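# Clamp the wooden block and extract its dowel pin

## Task

Remove any loose object lying in the gap between the bench stop and the small wooden block. Then use the spring clamp to hold the block flat against the stop, and draw the block's dowel pin completely out of its hole (twisting it is allowed). At the end the block must still be clamped and lying flat on the bench board with the hole facing up. The pin must be set down somewhere it stays put. The gripper must release everything and the arm must move away, because nothing may depend on the robot to stay in place.

## Robot and tools

Robot: one six-joint arm with a two-finger parallel gripper. The joints, in column order, are J1 waist, J2 shoulder, J3 elbow, J4 forearm roll, J5 wrist pitch and J6 wrist roll. Their stated ranges in radians are: waist -3.491 to 3.491, shoulder -3.140 to 3.140, elbow -1.187 to 4.328, forearm roll -3.316 to 3.316, wrist pitch -3.140 to 3.140, wrist roll -3.927 to 3.927. The true ends can differ from these by up to 0.010 rad.

Frame: reported positions use the scene frame. Its origin is on the table top under the arm base, +z is up, and +y is to the left when facing along +x. The base itself may sit slightly tilted. The printed hand position is approximate, and the error grows with reach. end_effector_position (metres) is the spot between the finger pads when they are closed, and end_effector_quat_wxyz gives the hand orientation. In the gripper's own axes the fingers point along +z and move apart along y. Fingertips extend about 33 mm past that point when closed and about 9 mm when wide open. Closing pushes the tips roughly 24 mm further from the arm, so keep that much space above any surface.

execute_actions takes "actions", a list with zero or one entry, plus an optional "pictures" boolean (images come by default). An empty list only reports the state. A move entry has "rows" (1 to 15 rows) and an optional "steps" (1 to 15, default 15). Each control step lasts 1/30 s and uses one row. If there are fewer rows than steps, the last row is reused. A wait entry has only "steps" (up to 300). It returns once that many steps have passed since the previous result, and your reply time counts toward them. If a call is refused, the robot receives nothing.

Each row is one flat list of 9 numbers for the single arm, in this order: J1 to J6, then gripper position, force_limit and speed. The six joint values are absolute target angles in radians, in the same form as the Joint positions line. They are not offsets. A call is refused when a target lies more than 0.010 rad outside a stated range and also further out than that joint's last reported angle. A target beyond a joint's true end is cut off at that end, and the result then says "joint sent to its limit". This line can refer to an earlier action that was still running. If the line is missing, that is no proof the joint can go further.

The last three values each run from -1 to 1. Gripper position: +1 is fully open (140 mm), the pads touch at about -0.8, and -1 closes until something blocks the fingers. force_limit: on parts up to 40 mm wide, about 14 N at -1, 60 N at 0 and 107 N at +1. speed: about 30 mm/s at -1, 140 at 0 and 250 at +1.

Motion limits: joint target speed is capped at 2.62 rad/s for the waist and shoulder, 3.14 for the elbow and 3.93 for the three wrist joints. It takes 0.5 s to ramp up, and the joints are coordinated so they arrive together. Each target may lead its measured angle by at most 0.805 rad (waist, shoulder), 0.966 (elbow) or 1.21 (wrist joints). If the targets would put the hand more than 70 mm from where it is now, they are all pulled back toward the measured angles. Between calls the arm keeps chasing your last row until it barely moves or a step is HELD. After that, only a new action makes it continue or push harder. Fingers that are still moving keep going.

Result lines: the state line with pose, Joint positions and Joint velocities (rad, rad/s), and object_status. object_status codes: 0 moving, 1 blocked while opening, 2 blocked while closing (a real grip), 3 at the target or pads together (a thin item may still be held). position_measured is in counts and not linear: 3 is fully open and 230 is pads together. To grip, send -1 and wait for status 2. While the status is 2, a new force_limit only takes effect when the position value also changes (for example -1 to -0.98). A change of 0.01 or more always counts as new. "joint command not followed" means the clearance check changed or blocked targets; mounting blocks and posts count as part of the arm. HELD marks steps on which your row was not fully sent. MOTOR HOT warns of heating from holding loads. If it is ignored, an OVER-TEMPERATURE FAULT applies the brakes until the motors cool.

Faults: if joint torque hits its load limit (144 N m for the waist, shoulder and elbow; 36 N m for the three wrist joints, including the weight of what you hold), or an outside force on the arm, tool or held item reaches 150 N, the arm goes limp for 10 s and the rest of the call is dropped. Avoid hard pushes, slams, drops and slips. Never let anything leave the table. Short random tugs on held parts or nudges to loose items may happen.

zoom_image takes "camera" (cam_head_left, cam_head_right or cam_low, each 672x504) and "region" [x0, y0, x1, y1] in pixels from the top-left corner, at most 504 by 504. It returns a sharper crop of that camera's latest image. Approximate pinhole intrinsics with radial distortion are given for each camera, and they can be used to turn pixels into rays.

finished_scene takes "scene", the integer number of the current scene. It ends that scene permanently and reports whether the goal was met. A reply that contains no tool call ends the whole run.

Suggested order: look and zoom to find the stop, block, clamp, pin and any loose item. Lift the loose item out of the gap and place it stably. Push the block flat against the stop, then fit and release the spring clamp. Grip the pin, twisting as needed, pull it fully clear and lay it down stably. Open the gripper, back away, check the result, and then call finished_scene. Smooth, quick and low-effort motion is preferred.

Each tool is called after "Emit:" in YAML: its name, and indented under it one key for each argument.

## Session

I'll start by looking at the current state of the scene.

Emit:
execute_actions:
  actions: []

Scene clock: 0.00 s of 6465.00 s.
end_effector_position=(+0.2999, -0.2793, +0.3573) position_measured=3 object_status=3 end_effector_quat_wxyz=(+0.235, -0.375, +0.812, +0.380)
Joint positions: [-1.063  0.487  0.192 -0.588 -1.888  0.244]
Joint velocities: [-0.     0.001  0.     0.     0.    -0.   ]

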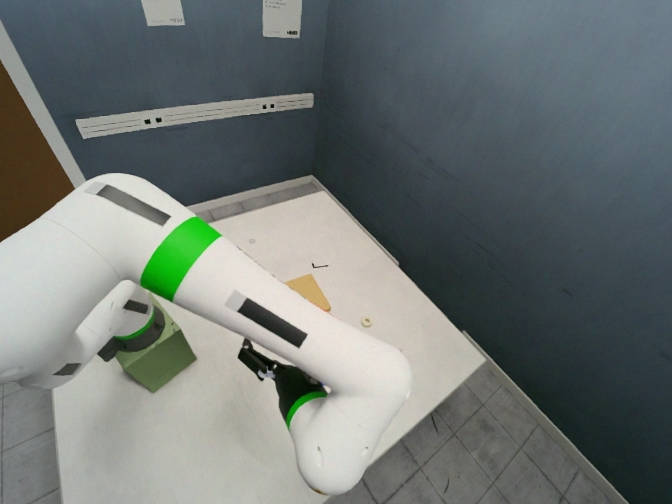

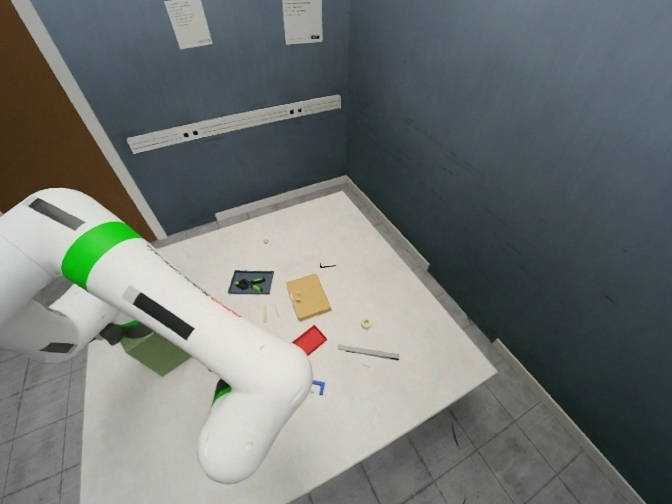

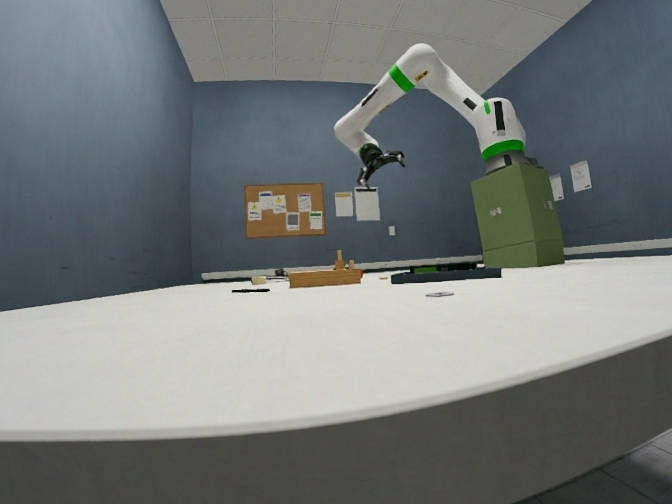

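Emit:
zoom_image:
  camera: "cam_head_right"
  region: [200, 220, 440, 400]

Emit:
zoom_image:
  camera: "cam_low"
  region: [220, 220, 520, 310]

Region (200, 220, 440, 400) of cam_head_right's 672x504 image, scaled by 2.100, with more detail than that image has; it fills the top 378 rows of this view, and the rest is white.

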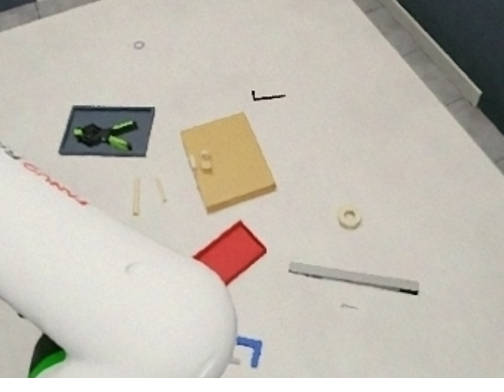

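Region (220, 220, 520, 310) of cam_low's 672x504 image, scaled by 1.680, with more detail than that image has; it fills the top 151 rows of this view, and the rest is white.

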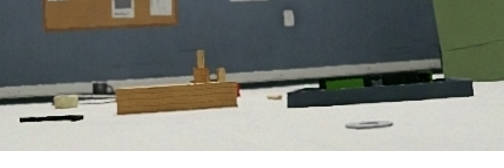

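Emit:
zoom_image:
  camera: "cam_head_right"
  region: [220, 260, 340, 330]

Emit:
zoom_image:
  camera: "cam_low"
  region: [280, 240, 380, 295]

Emit:
zoom_image:
  camera: "cam_low"
  region: [385, 250, 505, 295]

Region (220, 260, 340, 330) of cam_head_right's 672x504 image, scaled by 4.200, with more detail than that image has; it fills the top 294 rows of this view, and the rest is white.

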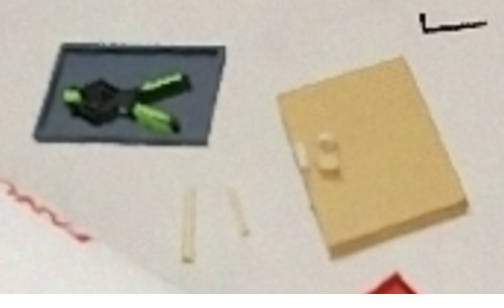

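Region (280, 240, 380, 295) of cam_low's 672x504 image, scaled by 5.040, with more detail than that image has; it fills the top 277 rows of this view, and the rest is white.

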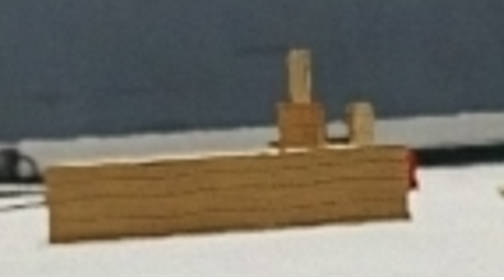

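Region (385, 250, 505, 295) of cam_low's 672x504 image, scaled by 4.200, with more detail than that image has; it fills the top 189 rows of this view, and the rest is white.

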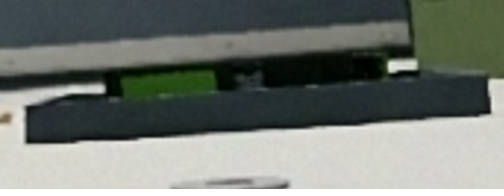

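Emit:
execute_actions:
  actions:
    - {"rows": [[0.280, 0.467, -0.381, 0.136, -0.739, 0.0, 1, 0, 0]], "steps": 15}
  pictures: false

Emit:
execute_actions:
  actions:
    - {"steps": 60}

Scene clock: 120.50 s of 6465.00 s.
end_effector_position=(+0.3451, -0.2388, +0.2286) position_measured=3 object_status=3 end_effector_quat_wxyz=(+0.062, -0.485, +0.830, +0.270)
Joint positions: [-0.688  0.479 -0.037 -0.3   -1.43   0.147]
Joint velocities: [ 1.099 -0.018 -0.523  0.66   1.045 -0.223]
Steps of this call (steps 1 to 90: nothing new was sent; then 117.00 s passed at rest; steps 91 to 105: all 15 steps of this action). Readings (joint positions | what the end effector reports):
91: [-1.063 0.487 0.191 -0.588 -1.888 0.244] | position_measured=3 object_status=3
92: [-1.061 0.486 0.190 -0.586 -1.884 0.244] | position_measured=3 object_status=3
94: [-1.039 0.486 0.174 -0.566 -1.852 0.237] | position_measured=3 object_status=3
98: [-0.930 0.484 0.099 -0.472 -1.702 0.205] | position_measured=3 object_status=3
105: the state above

Scene clock: 122.50 s of 6465.00 s.
end_effector_position=(+0.4999, +0.0509, +0.1498) position_measured=3 object_status=3 end_effector_quat_wxyz=(+0.000, +0.862, -0.507, -0.000)
Joint positions: [ 0.28   0.467 -0.381  0.136 -0.739 -0.   ]
Joint velocities: [-0.    -0.001 -0.    -0.001 -0.    -0.   ]
Steps of this call (steps 1 to 60: the robot went on to your last target). Readings (joint positions | what the end effector reports):
1: [-0.650 0.478 -0.054 -0.278 -1.395 0.140] | position_measured=3 object_status=3
2: [-0.613 0.478 -0.070 -0.257 -1.362 0.133] | position_measured=3 object_status=3
4: [-0.539 0.477 -0.101 -0.219 -1.302 0.120] | position_measured=3 object_status=3
8: [-0.396 0.475 -0.151 -0.155 -1.200 0.098] | position_measured=3 object_status=3
60: the state above
The arm was judged still, so your last target was given up. Only a new action makes it travel on or press farther. Fingers that are still opening or closing keep moving.

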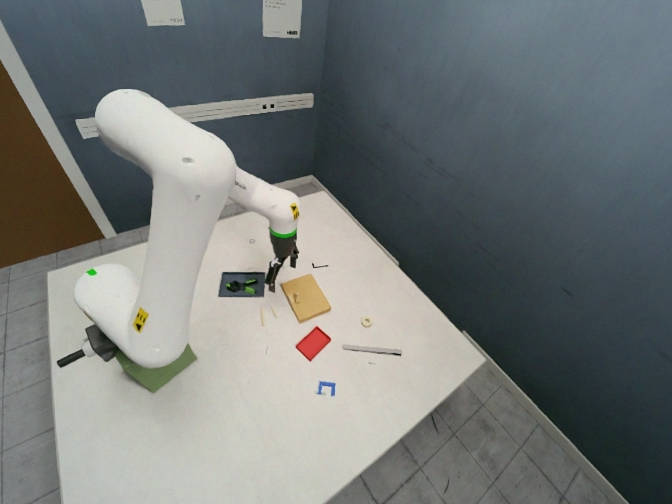

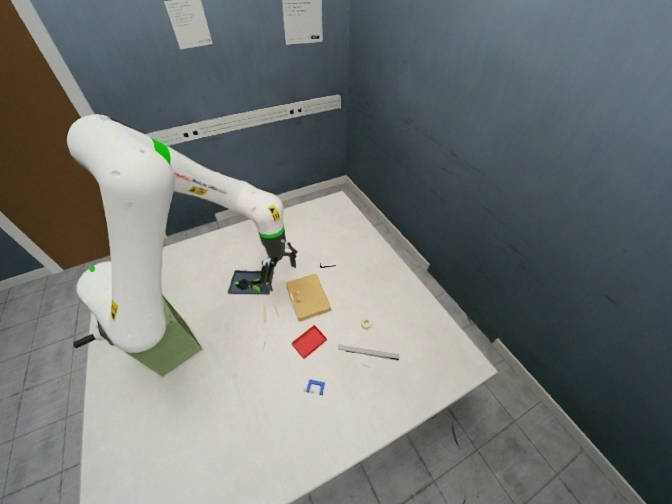

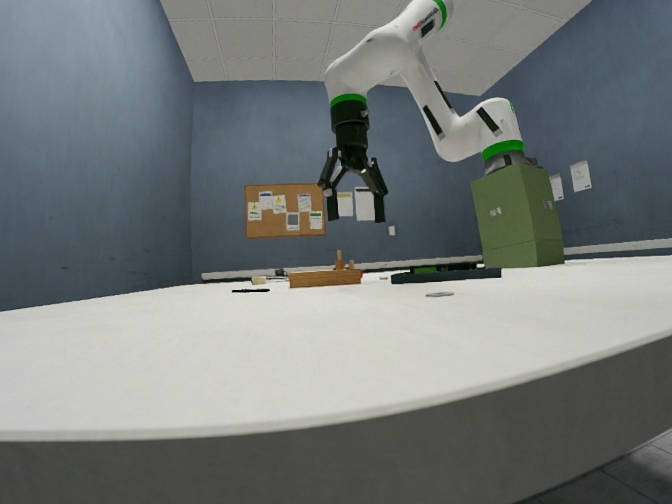

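Emit:
zoom_image:
  camera: "cam_head_left"
  region: [210, 230, 340, 330]

Emit:
zoom_image:
  camera: "cam_low"
  region: [270, 140, 430, 300]

Region (210, 230, 340, 330) of cam_head_left's 672x504 image, scaled by 3.877, with more detail than that image has; it fills the top 388 rows of this view, and the rest is white.

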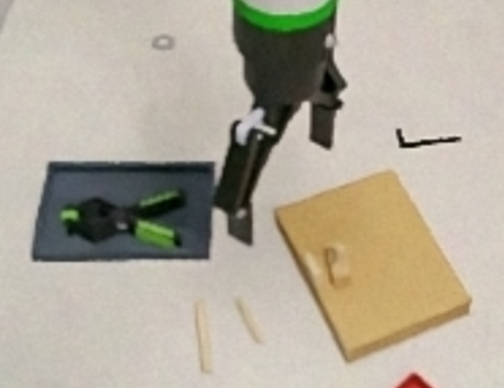

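Region (270, 140, 430, 300) of cam_low's 672x504 image, scaled by 3.150, with more detail than that image has.

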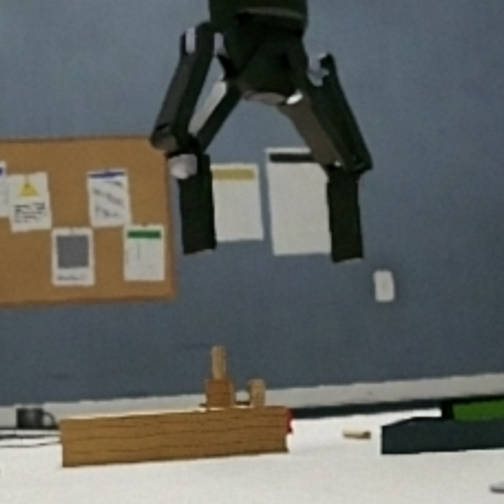

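Emit:
zoom_image:
  camera: "cam_head_left"
  region: [275, 275, 325, 315]

Emit:
zoom_image:
  camera: "cam_head_right"
  region: [275, 275, 325, 315]

Emit:
zoom_image:
  camera: "cam_low"
  region: [320, 240, 370, 280]

Region (275, 275, 325, 315) of cam_head_left's 672x504 image, scaled by 10.080, with more detail than that image has; it fills the top 403 rows of this view, and the rest is white.

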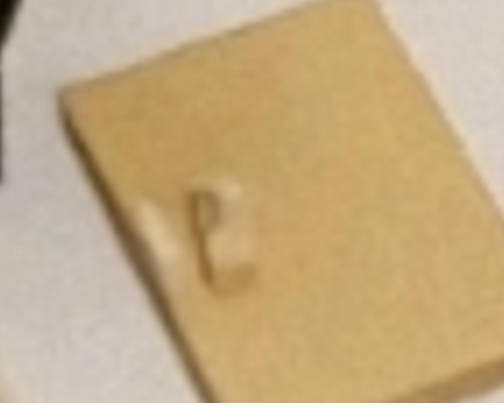

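Region (275, 275, 325, 315) of cam_head_right's 672x504 image, scaled by 10.080, with more detail than that image has; it fills the top 403 rows of this view, and the rest is white.

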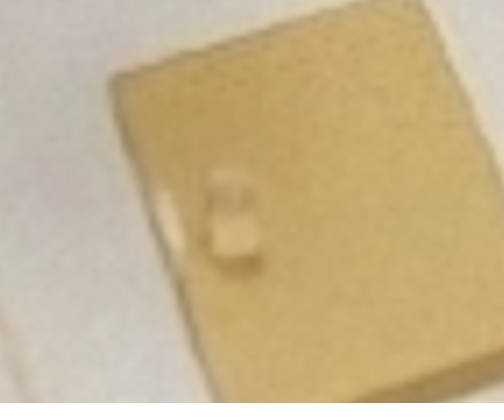

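Region (320, 240, 370, 280) of cam_low's 672x504 image, scaled by 10.080, with more detail than that image has; it fills the top 403 rows of this view, and the rest is white.

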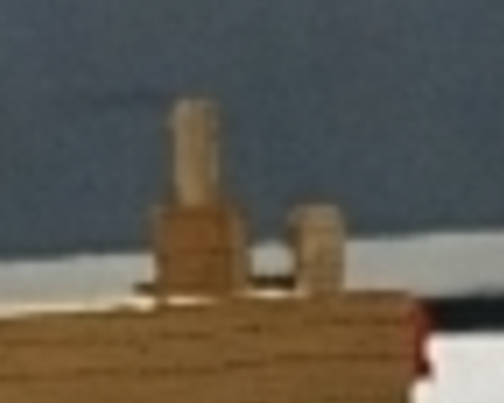

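Emit:
execute_actions:
  actions:
    - {"rows": [[0.1512, 0.5755, -0.2458, 0.1345, -0.7532, -0.373, 1, 0, 0]], "steps": 15}
  pictures: false

Emit:
execute_actions:
  actions:
    - {"steps": 30}

Scene clock: 236.73 s of 6465.00 s.
end_effector_position=(+0.5495, +0.0012, +0.1298) position_measured=3 object_status=3 end_effector_quat_wxyz=(-0.000, +0.708, -0.706, -0.000)
Joint positions: [ 0.151  0.575 -0.246  0.134 -0.753 -0.373]
Joint velocities: [ 0.     0.001  0.003 -0.001 -0.001 -0.012]
Steps of this call (steps 1 to 90: nothing new was sent; then 110.73 s passed at rest; steps 91 to 105: all 15 steps of this action). Readings (joint positions | what the end effector reports):
91: [0.280 0.467 -0.381 0.136 -0.739 -0.000] | position_measured=3 object_status=3
92: [0.279 0.468 -0.380 0.136 -0.739 -0.005] | position_measured=3 object_status=3
94: [0.267 0.478 -0.368 0.136 -0.740 -0.038] | position_measured=3 object_status=3
98: [0.209 0.527 -0.306 0.135 -0.747 -0.206] | position_measured=3 object_status=3
105: the state above

Scene clock: 237.73 s of 6465.00 s.
end_effector_position=(+0.5496, +0.0012, +0.1298) position_measured=3 object_status=3 end_effector_quat_wxyz=(-0.000, +0.708, -0.706, -0.000)
Joint positions: [ 0.151  0.575 -0.246  0.134 -0.753 -0.373]
Joint velocities: [-0.     0.     0.     0.001 -0.    -0.   ]
Steps of this call (steps 1 to 15: the robot went on to your last target; steps 16 to 30: nothing new was sent). Readings (joint positions | what the end effector reports):
1: [0.151 0.575 -0.246 0.134 -0.753 -0.373] | position_measured=3 object_status=3
2: [0.151 0.575 -0.246 0.134 -0.753 -0.373] | position_measured=3 object_status=3
4: [0.151 0.575 -0.246 0.134 -0.753 -0.373] | position_measured=3 object_status=3
8: [0.151 0.575 -0.246 0.134 -0.753 -0.373] | position_measured=3 object_status=3
30: the state above
The arm was judged still, so your last target was given up. Only a new action makes it travel on or press farther. Fingers that are still opening or closing keep moving.

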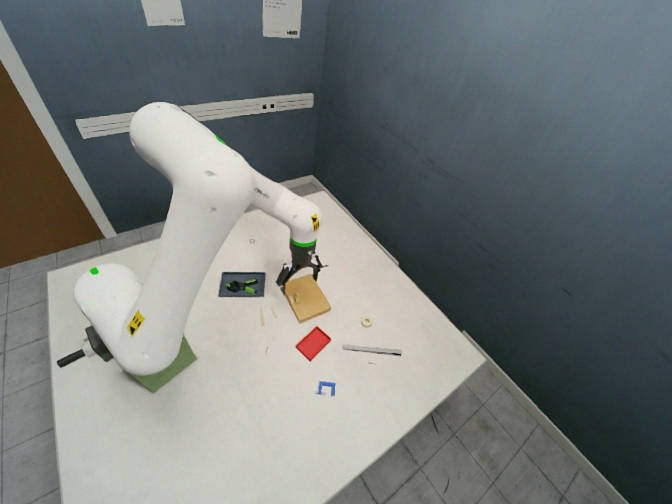

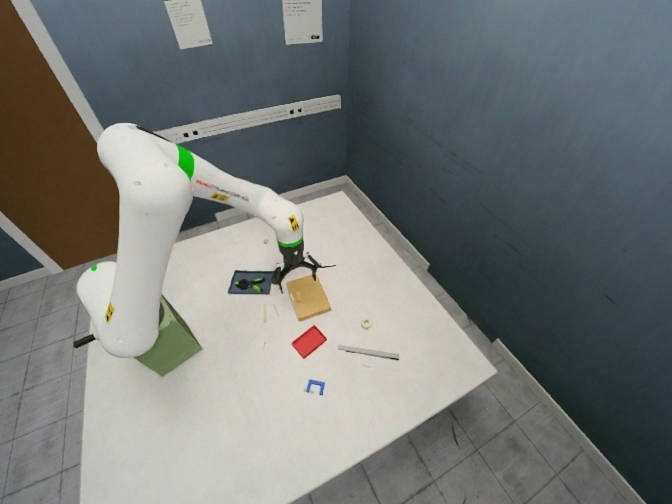

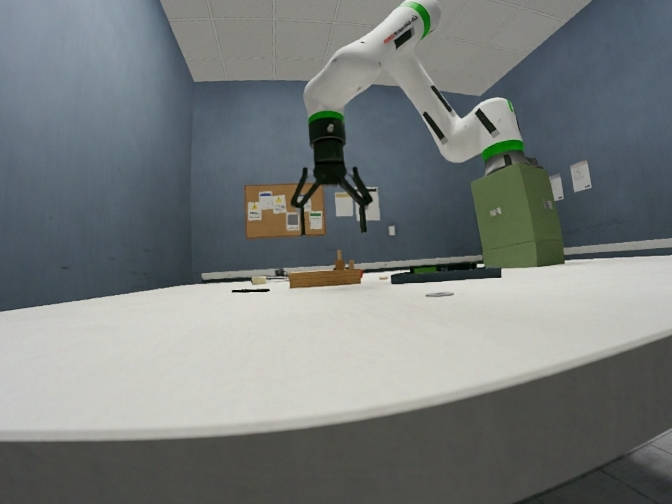

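Emit:
zoom_image:
  camera: "cam_head_left"
  region: [250, 230, 350, 330]

Emit:
zoom_image:
  camera: "cam_low"
  region: [270, 160, 410, 300]

Emit:
zoom_image:
  camera: "cam_head_right"
  region: [250, 230, 350, 330]

Region (250, 230, 350, 330) of cam_head_left's 672x504 image, scaled by 5.040, with more detail than that image has.

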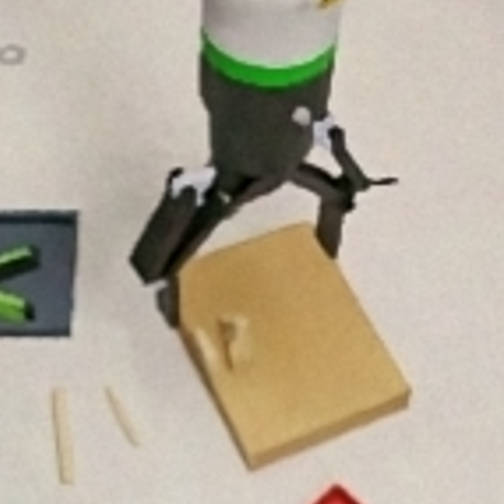

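Region (270, 160, 410, 300) of cam_low's 672x504 image, scaled by 3.600, with more detail than that image has.

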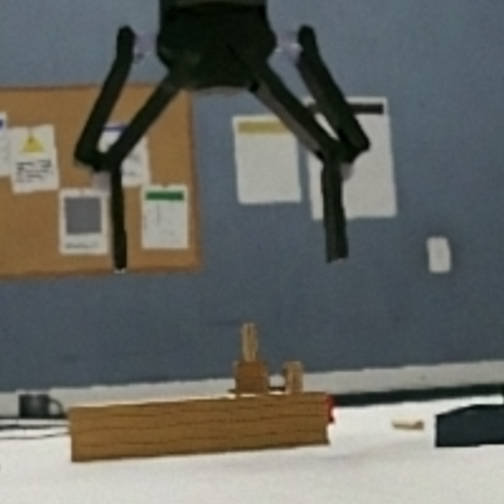

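Region (250, 230, 350, 330) of cam_head_right's 672x504 image, scaled by 5.040, with more detail than that image has.

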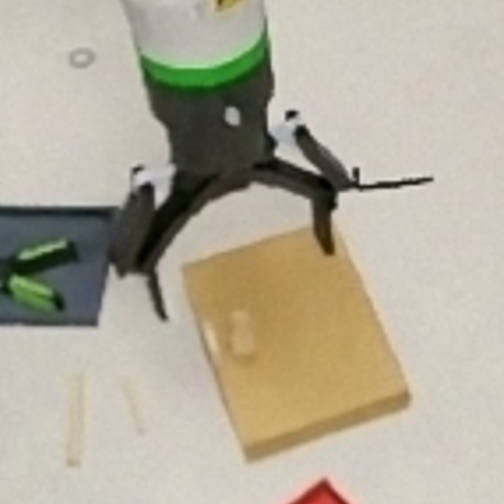

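Emit:
execute_actions:
  actions:
    - {"rows": [[0.1853, 0.5769, -0.3207, 0.1462, -0.6807, -0.473, 0.1, 0, 0]], "steps": 15}
  pictures: false

Emit:
execute_actions:
  actions:
    - {"steps": 15}

Scene clock: 302.57 s of 6465.00 s.
end_effector_position=(+0.5268, +0.0150, +0.1096) position_measured=105 object_status=0 end_effector_quat_wxyz=(-0.000, +0.690, -0.724, -0.000)
Joint positions: [ 0.185  0.577 -0.321  0.146 -0.681 -0.473]
Joint velocities: [ 0.002  0.    -0.001  0.001 -0.001  0.001]
Steps of this call (steps 1 to 90: nothing new was sent; then 61.33 s passed at rest; steps 91 to 105: all 15 steps of this action). Readings (joint positions | what the end effector reports):
91: [0.151 0.576 -0.246 0.135 -0.753 -0.373] | position_measured=3 object_status=0
92: [0.152 0.576 -0.248 0.135 -0.750 -0.378] | position_measured=6 object_status=0
94: [0.164 0.576 -0.274 0.139 -0.726 -0.411] | position_measured=21 object_status=0
98: [0.185 0.577 -0.320 0.146 -0.682 -0.472] | position_measured=51 object_status=0
105: the state above

Scene clock: 303.07 s of 6465.00 s.
end_effector_position=(+0.5268, +0.0150, +0.1097) position_measured=117 object_status=3 end_effector_quat_wxyz=(-0.000, +0.690, -0.724, -0.000)
Joint positions: [ 0.185  0.577 -0.321  0.146 -0.681 -0.473]
Joint velocities: [-0.001  0.     0.001  0.002 -0.001  0.   ]
Steps of this call (steps 1 to 15: the robot went on to your last target). Readings (joint positions | what the end effector reports):
1: [0.185 0.577 -0.321 0.146 -0.681 -0.473] | position_measured=112 object_status=0
2: [0.185 0.577 -0.321 0.146 -0.681 -0.473] | position_measured=117 object_status=0
4: [0.185 0.577 -0.321 0.146 -0.681 -0.473] | position_measured=117 object_status=0
8: [0.185 0.577 -0.321 0.146 -0.681 -0.473] | position_measured=117 object_status=3
15: the state above
The arm was judged still, so your last target was given up. Only a new action makes it travel on or press farther. Fingers that are still opening or closing keep moving.

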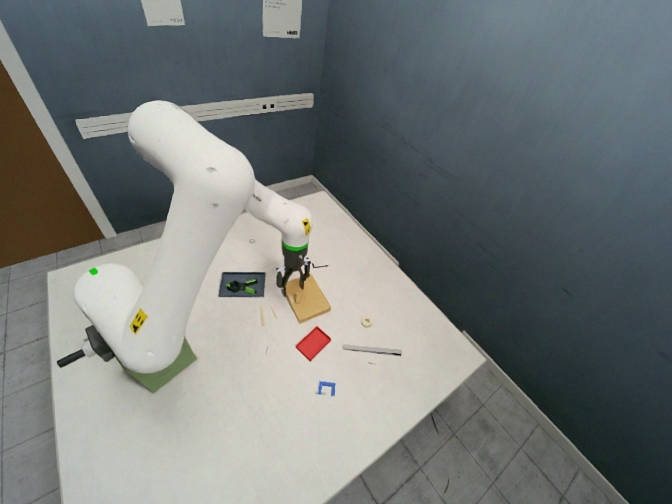

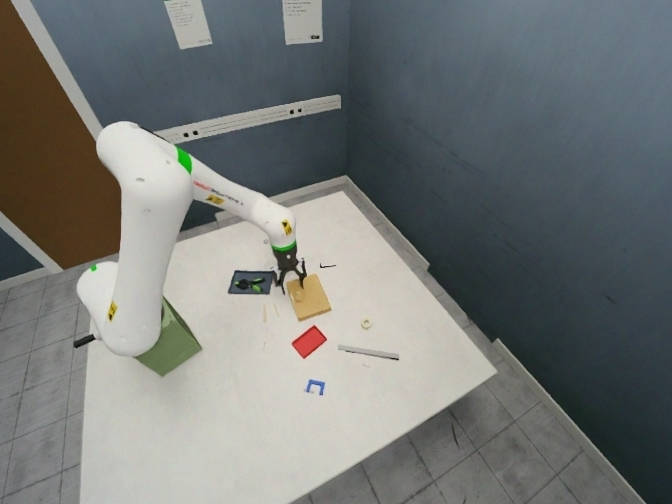

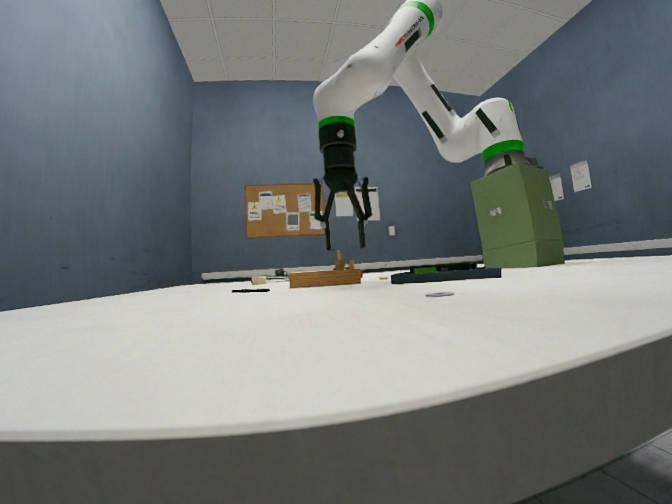

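Emit:
zoom_image:
  camera: "cam_head_left"
  region: [260, 250, 340, 330]

Emit:
zoom_image:
  camera: "cam_low"
  region: [290, 190, 390, 290]

Emit:
zoom_image:
  camera: "cam_head_right"
  region: [260, 250, 340, 330]

Region (260, 250, 340, 330) of cam_head_left's 672x504 image, scaled by 6.300, with more detail than that image has.

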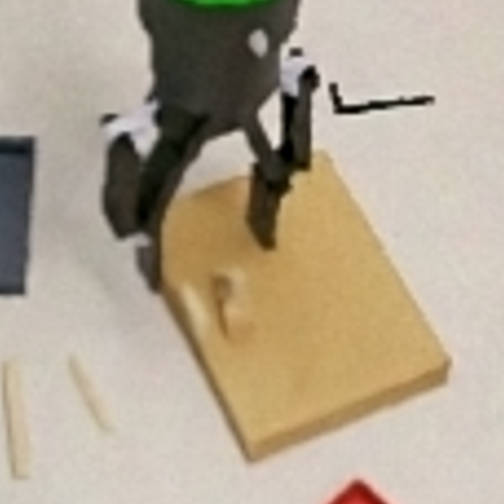

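Region (290, 190, 390, 290) of cam_low's 672x504 image, scaled by 5.040, with more detail than that image has.

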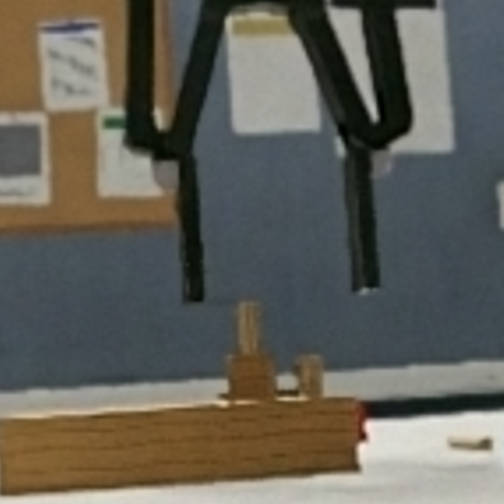

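Region (260, 250, 340, 330) of cam_head_right's 672x504 image, scaled by 6.300, with more detail than that image has.

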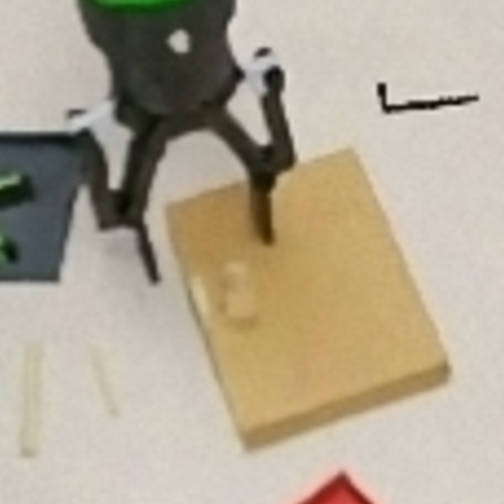

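Emit:
execute_actions:
  actions:
    - {"rows": [[0.1490, 0.6548, -0.3255, 0.1641, -0.5957, -0.4587, 0.1, 0, 0]], "steps": 15}
  pictures: false

Emit:
execute_actions:
  actions:
    - {"steps": 10}

Scene clock: 339.63 s of 6465.00 s.
end_effector_position=(+0.5266, +0.0000, +0.0688) position_measured=117 object_status=3 end_effector_quat_wxyz=(-0.000, +0.690, -0.724, -0.000)
Joint positions: [ 0.149  0.655 -0.326  0.164 -0.596 -0.459]
Joint velocities: [-0.002  0.001 -0.    -0.001  0.    -0.   ]
Steps of this call (steps 1 to 90: nothing new was sent; then 33.07 s passed at rest; steps 91 to 105: all 15 steps of this action). Readings (joint positions | what the end effector reports):
91: [0.185 0.577 -0.321 0.146 -0.681 -0.473] | position_measured=117 object_status=3
92: [0.184 0.579 -0.321 0.147 -0.677 -0.473] | position_measured=117 object_status=3
94: [0.174 0.601 -0.322 0.152 -0.653 -0.469] | position_measured=117 object_status=3
98: [0.150 0.653 -0.326 0.164 -0.598 -0.459] | position_measured=117 object_status=3
105: the state above

Scene clock: 339.97 s of 6465.00 s.
end_effector_position=(+0.5266, -0.0000, +0.0688) position_measured=117 object_status=3 end_effector_quat_wxyz=(-0.000, +0.690, -0.724, -0.000)
Joint positions: [ 0.149  0.655 -0.326  0.164 -0.596 -0.459]
Joint velocities: [ 0.001  0.    -0.    -0.001 -0.     0.002]
Steps of this call (steps 1 to 10: the robot went on to your last target). Readings (joint positions | what the end effector reports):
1: [0.149 0.655 -0.326 0.164 -0.596 -0.459] | position_measured=117 object_status=3
2: [0.149 0.655 -0.326 0.164 -0.596 -0.459] | position_measured=117 object_status=3
4: [0.149 0.655 -0.326 0.164 -0.596 -0.459] | position_measured=117 object_status=3
8: [0.149 0.655 -0.326 0.164 -0.596 -0.459] | position_measured=117 object_status=3
10: the state above

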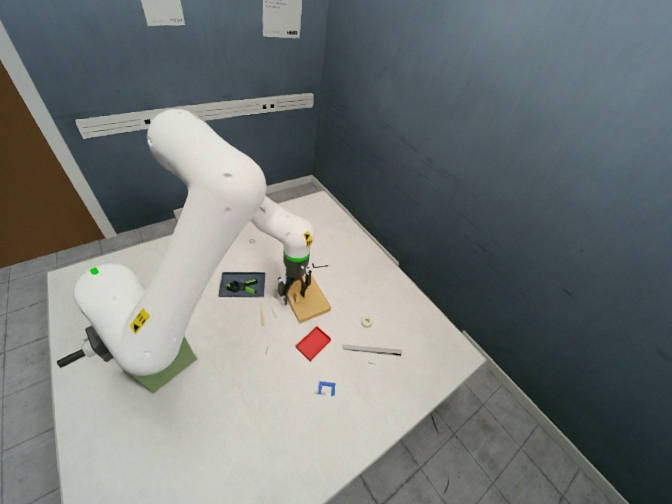

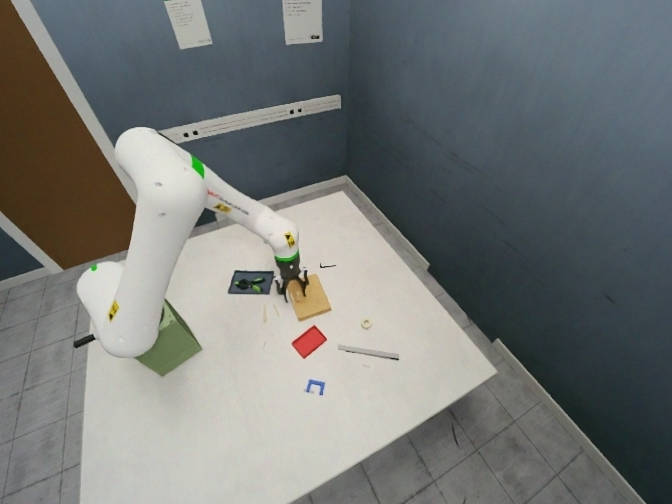

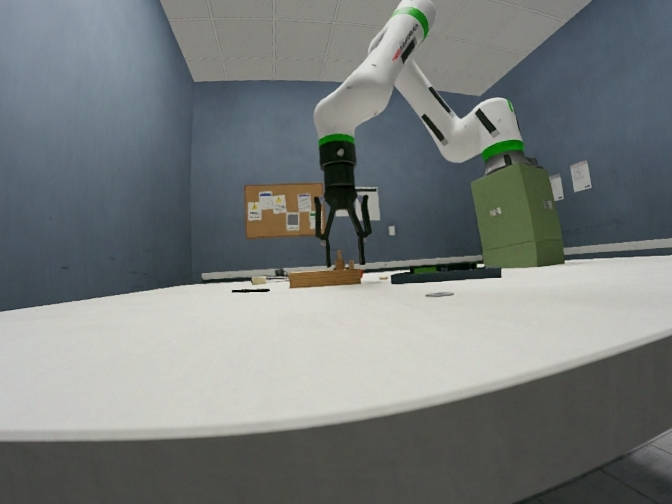

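Emit:
zoom_image:
  camera: "cam_head_left"
  region: [265, 260, 335, 330]

Emit:
zoom_image:
  camera: "cam_low"
  region: [300, 210, 380, 290]

Emit:
zoom_image:
  camera: "cam_head_right"
  region: [265, 260, 335, 330]

Region (265, 260, 335, 330) of cam_head_left's 672x504 image, scaled by 7.200, with more detail than that image has.

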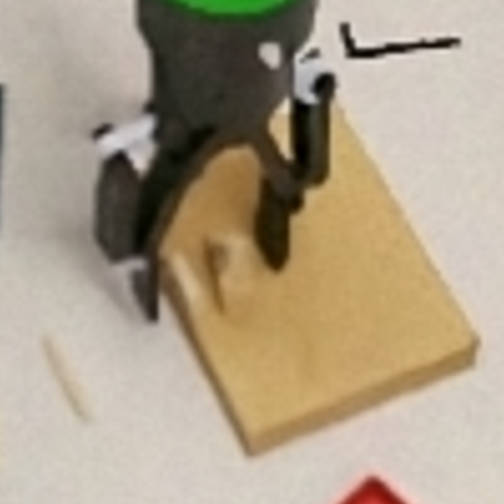

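Region (300, 210, 380, 290) of cam_low's 672x504 image, scaled by 6.300, with more detail than that image has.

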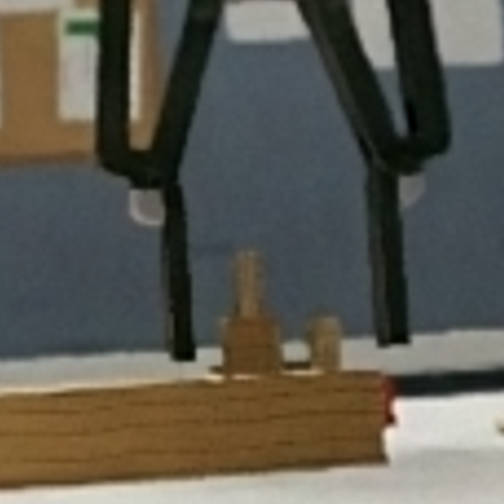

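Region (265, 260, 335, 330) of cam_head_right's 672x504 image, scaled by 7.200, with more detail than that image has.

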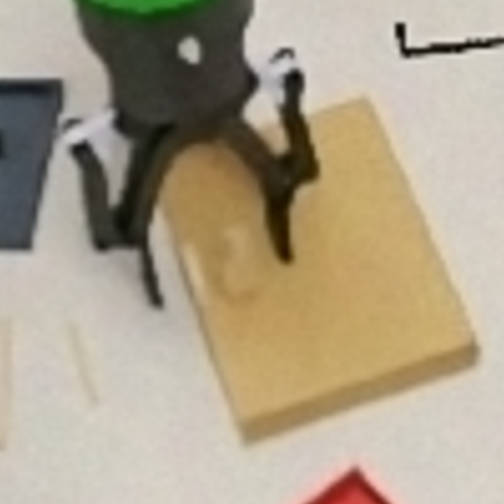

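Emit:
execute_actions:
  actions:
    - {"rows": [[0.1396, 0.6411, -0.3516, 0.1674, -0.5825, -0.4532, 0.1, -1, -0.5]], "steps": 12}
  pictures: false

Emit:
execute_actions:
  actions:
    - {"rows": [[0.1396, 0.6411, -0.3516, 0.1674, -0.5825, -0.4532, -1, -0.8, -0.5]], "steps": 15}
  pictures: false

Emit:
execute_actions:
  actions:
    - {"steps": 20}

Scene clock: 382.57 s of 6465.00 s.
end_effector_position=(+0.5187, -0.0070, +0.0688) position_measured=117 object_status=3 end_effector_quat_wxyz=(-0.000, +0.690, -0.724, -0.000)
Joint positions: [ 0.14   0.641 -0.352  0.167 -0.583 -0.453]
Joint velocities: [-0.001 -0.    -0.    -0.     0.001  0.001]
Steps of this call (steps 1 to 15: the robot went on to your last target; steps 16 to 90: nothing new was sent; then 39.20 s passed at rest; steps 91 to 102: all 12 steps of this action). Readings (joint positions | what the end effector reports):
91: [0.149 0.655 -0.326 0.164 -0.596 -0.459] | position_measured=117 object_status=3
92: [0.148 0.653 -0.328 0.164 -0.594 -0.458] | position_measured=117 object_status=3
94: [0.142 0.645 -0.345 0.166 -0.586 -0.454] | position_measured=117 object_status=3
98: [0.140 0.641 -0.351 0.167 -0.583 -0.453] | position_measured=117 object_status=3
102: the state above

Scene clock: 383.07 s of 6465.00 s.
end_effector_position=(+0.5186, -0.0071, +0.0688) position_measured=178 object_status=0 end_effector_quat_wxyz=(-0.000, +0.690, -0.724, -0.000)
Joint positions: [ 0.14   0.641 -0.352  0.167 -0.582 -0.453]
Joint velocities: [-0.     0.001 -0.     0.001  0.002 -0.   ]
Steps of this call (steps 1 to 15: all 15 steps of this action). Readings (joint positions | what the end effector reports):
1: [0.140 0.641 -0.352 0.167 -0.583 -0.453] | position_measured=117 object_status=0
2: [0.140 0.641 -0.352 0.167 -0.582 -0.453] | position_measured=118 object_status=0
4: [0.140 0.641 -0.352 0.167 -0.582 -0.453] | position_measured=128 object_status=0
8: [0.140 0.641 -0.352 0.167 -0.582 -0.453] | position_measured=146 object_status=0
15: the state above

Scene clock: 383.73 s of 6465.00 s.
end_effector_position=(+0.5187, -0.0071, +0.0689) position_measured=192 object_status=2 end_effector_quat_wxyz=(-0.000, +0.690, -0.724, -0.000)
Joint positions: [ 0.14   0.641 -0.352  0.167 -0.582 -0.453]
Joint velocities: [ 0.001  0.     0.    -0.002  0.    -0.002]
Steps of this call (steps 1 to 15: the robot went on to your last target; steps 16 to 20: nothing new was sent). Readings (joint positions | what the end effector reports):
1: [0.140 0.641 -0.352 0.167 -0.582 -0.453] | position_measured=183 object_status=0
2: [0.140 0.641 -0.352 0.167 -0.582 -0.453] | position_measured=188 object_status=0
4: [0.140 0.641 -0.352 0.167 -0.582 -0.453] | position_measured=192 object_status=0
8: [0.140 0.641 -0.352 0.167 -0.582 -0.453] | position_measured=192 object_status=0
20: the state above
The arm was judged still, so your last target was given up. Only a new action makes it travel on or press farther. Fingers that are still opening or closing keep moving.

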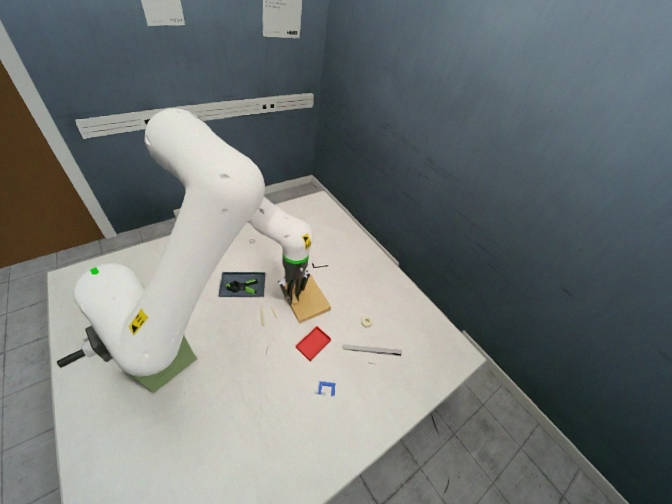

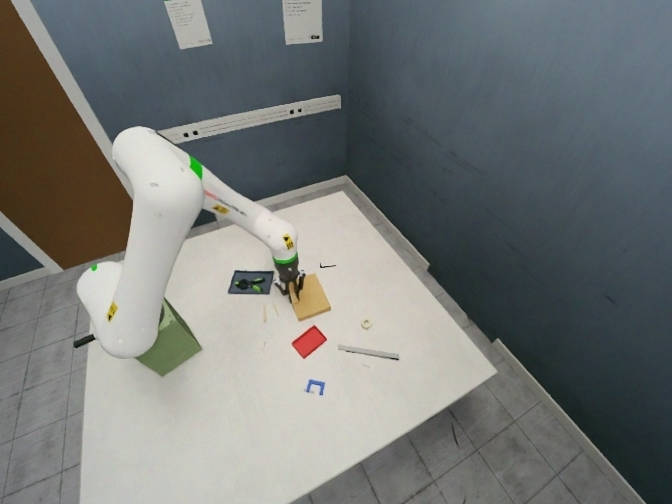

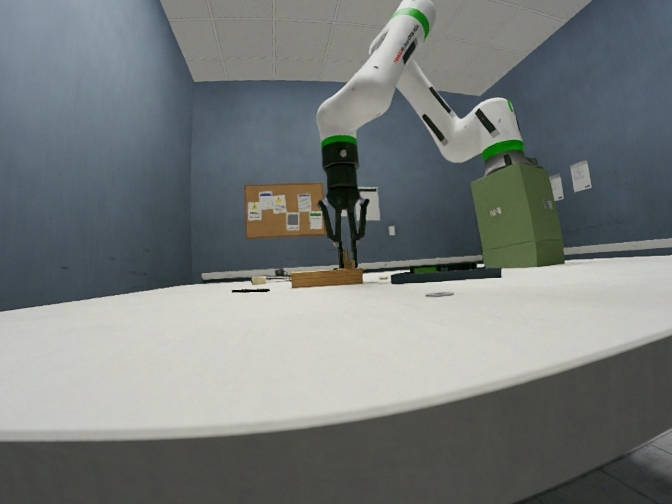

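Emit:
zoom_image:
  camera: "cam_low"
  region: [300, 210, 380, 290]

Emit:
zoom_image:
  camera: "cam_head_left"
  region: [265, 260, 335, 330]

Emit:
zoom_image:
  camera: "cam_head_right"
  region: [265, 260, 335, 330]

Region (300, 210, 380, 290) of cam_low's 672x504 image, scaled by 6.300, with more detail than that image has.

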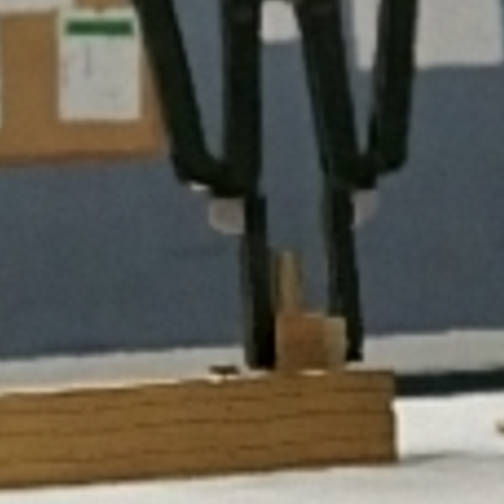

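Region (265, 260, 335, 330) of cam_head_left's 672x504 image, scaled by 7.200, with more detail than that image has.

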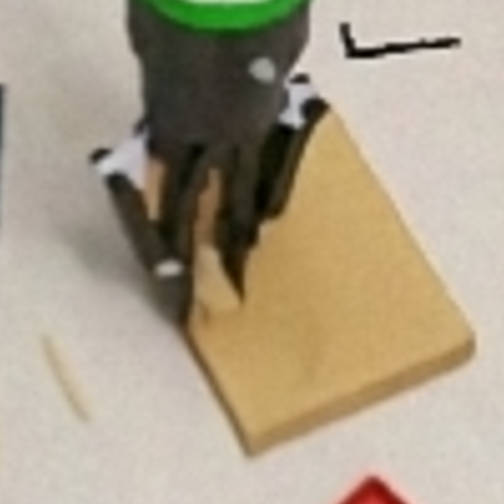

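Region (265, 260, 335, 330) of cam_head_right's 672x504 image, scaled by 7.200, with more detail than that image has.

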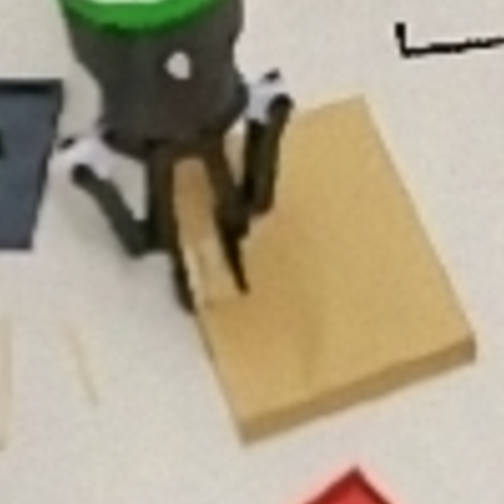

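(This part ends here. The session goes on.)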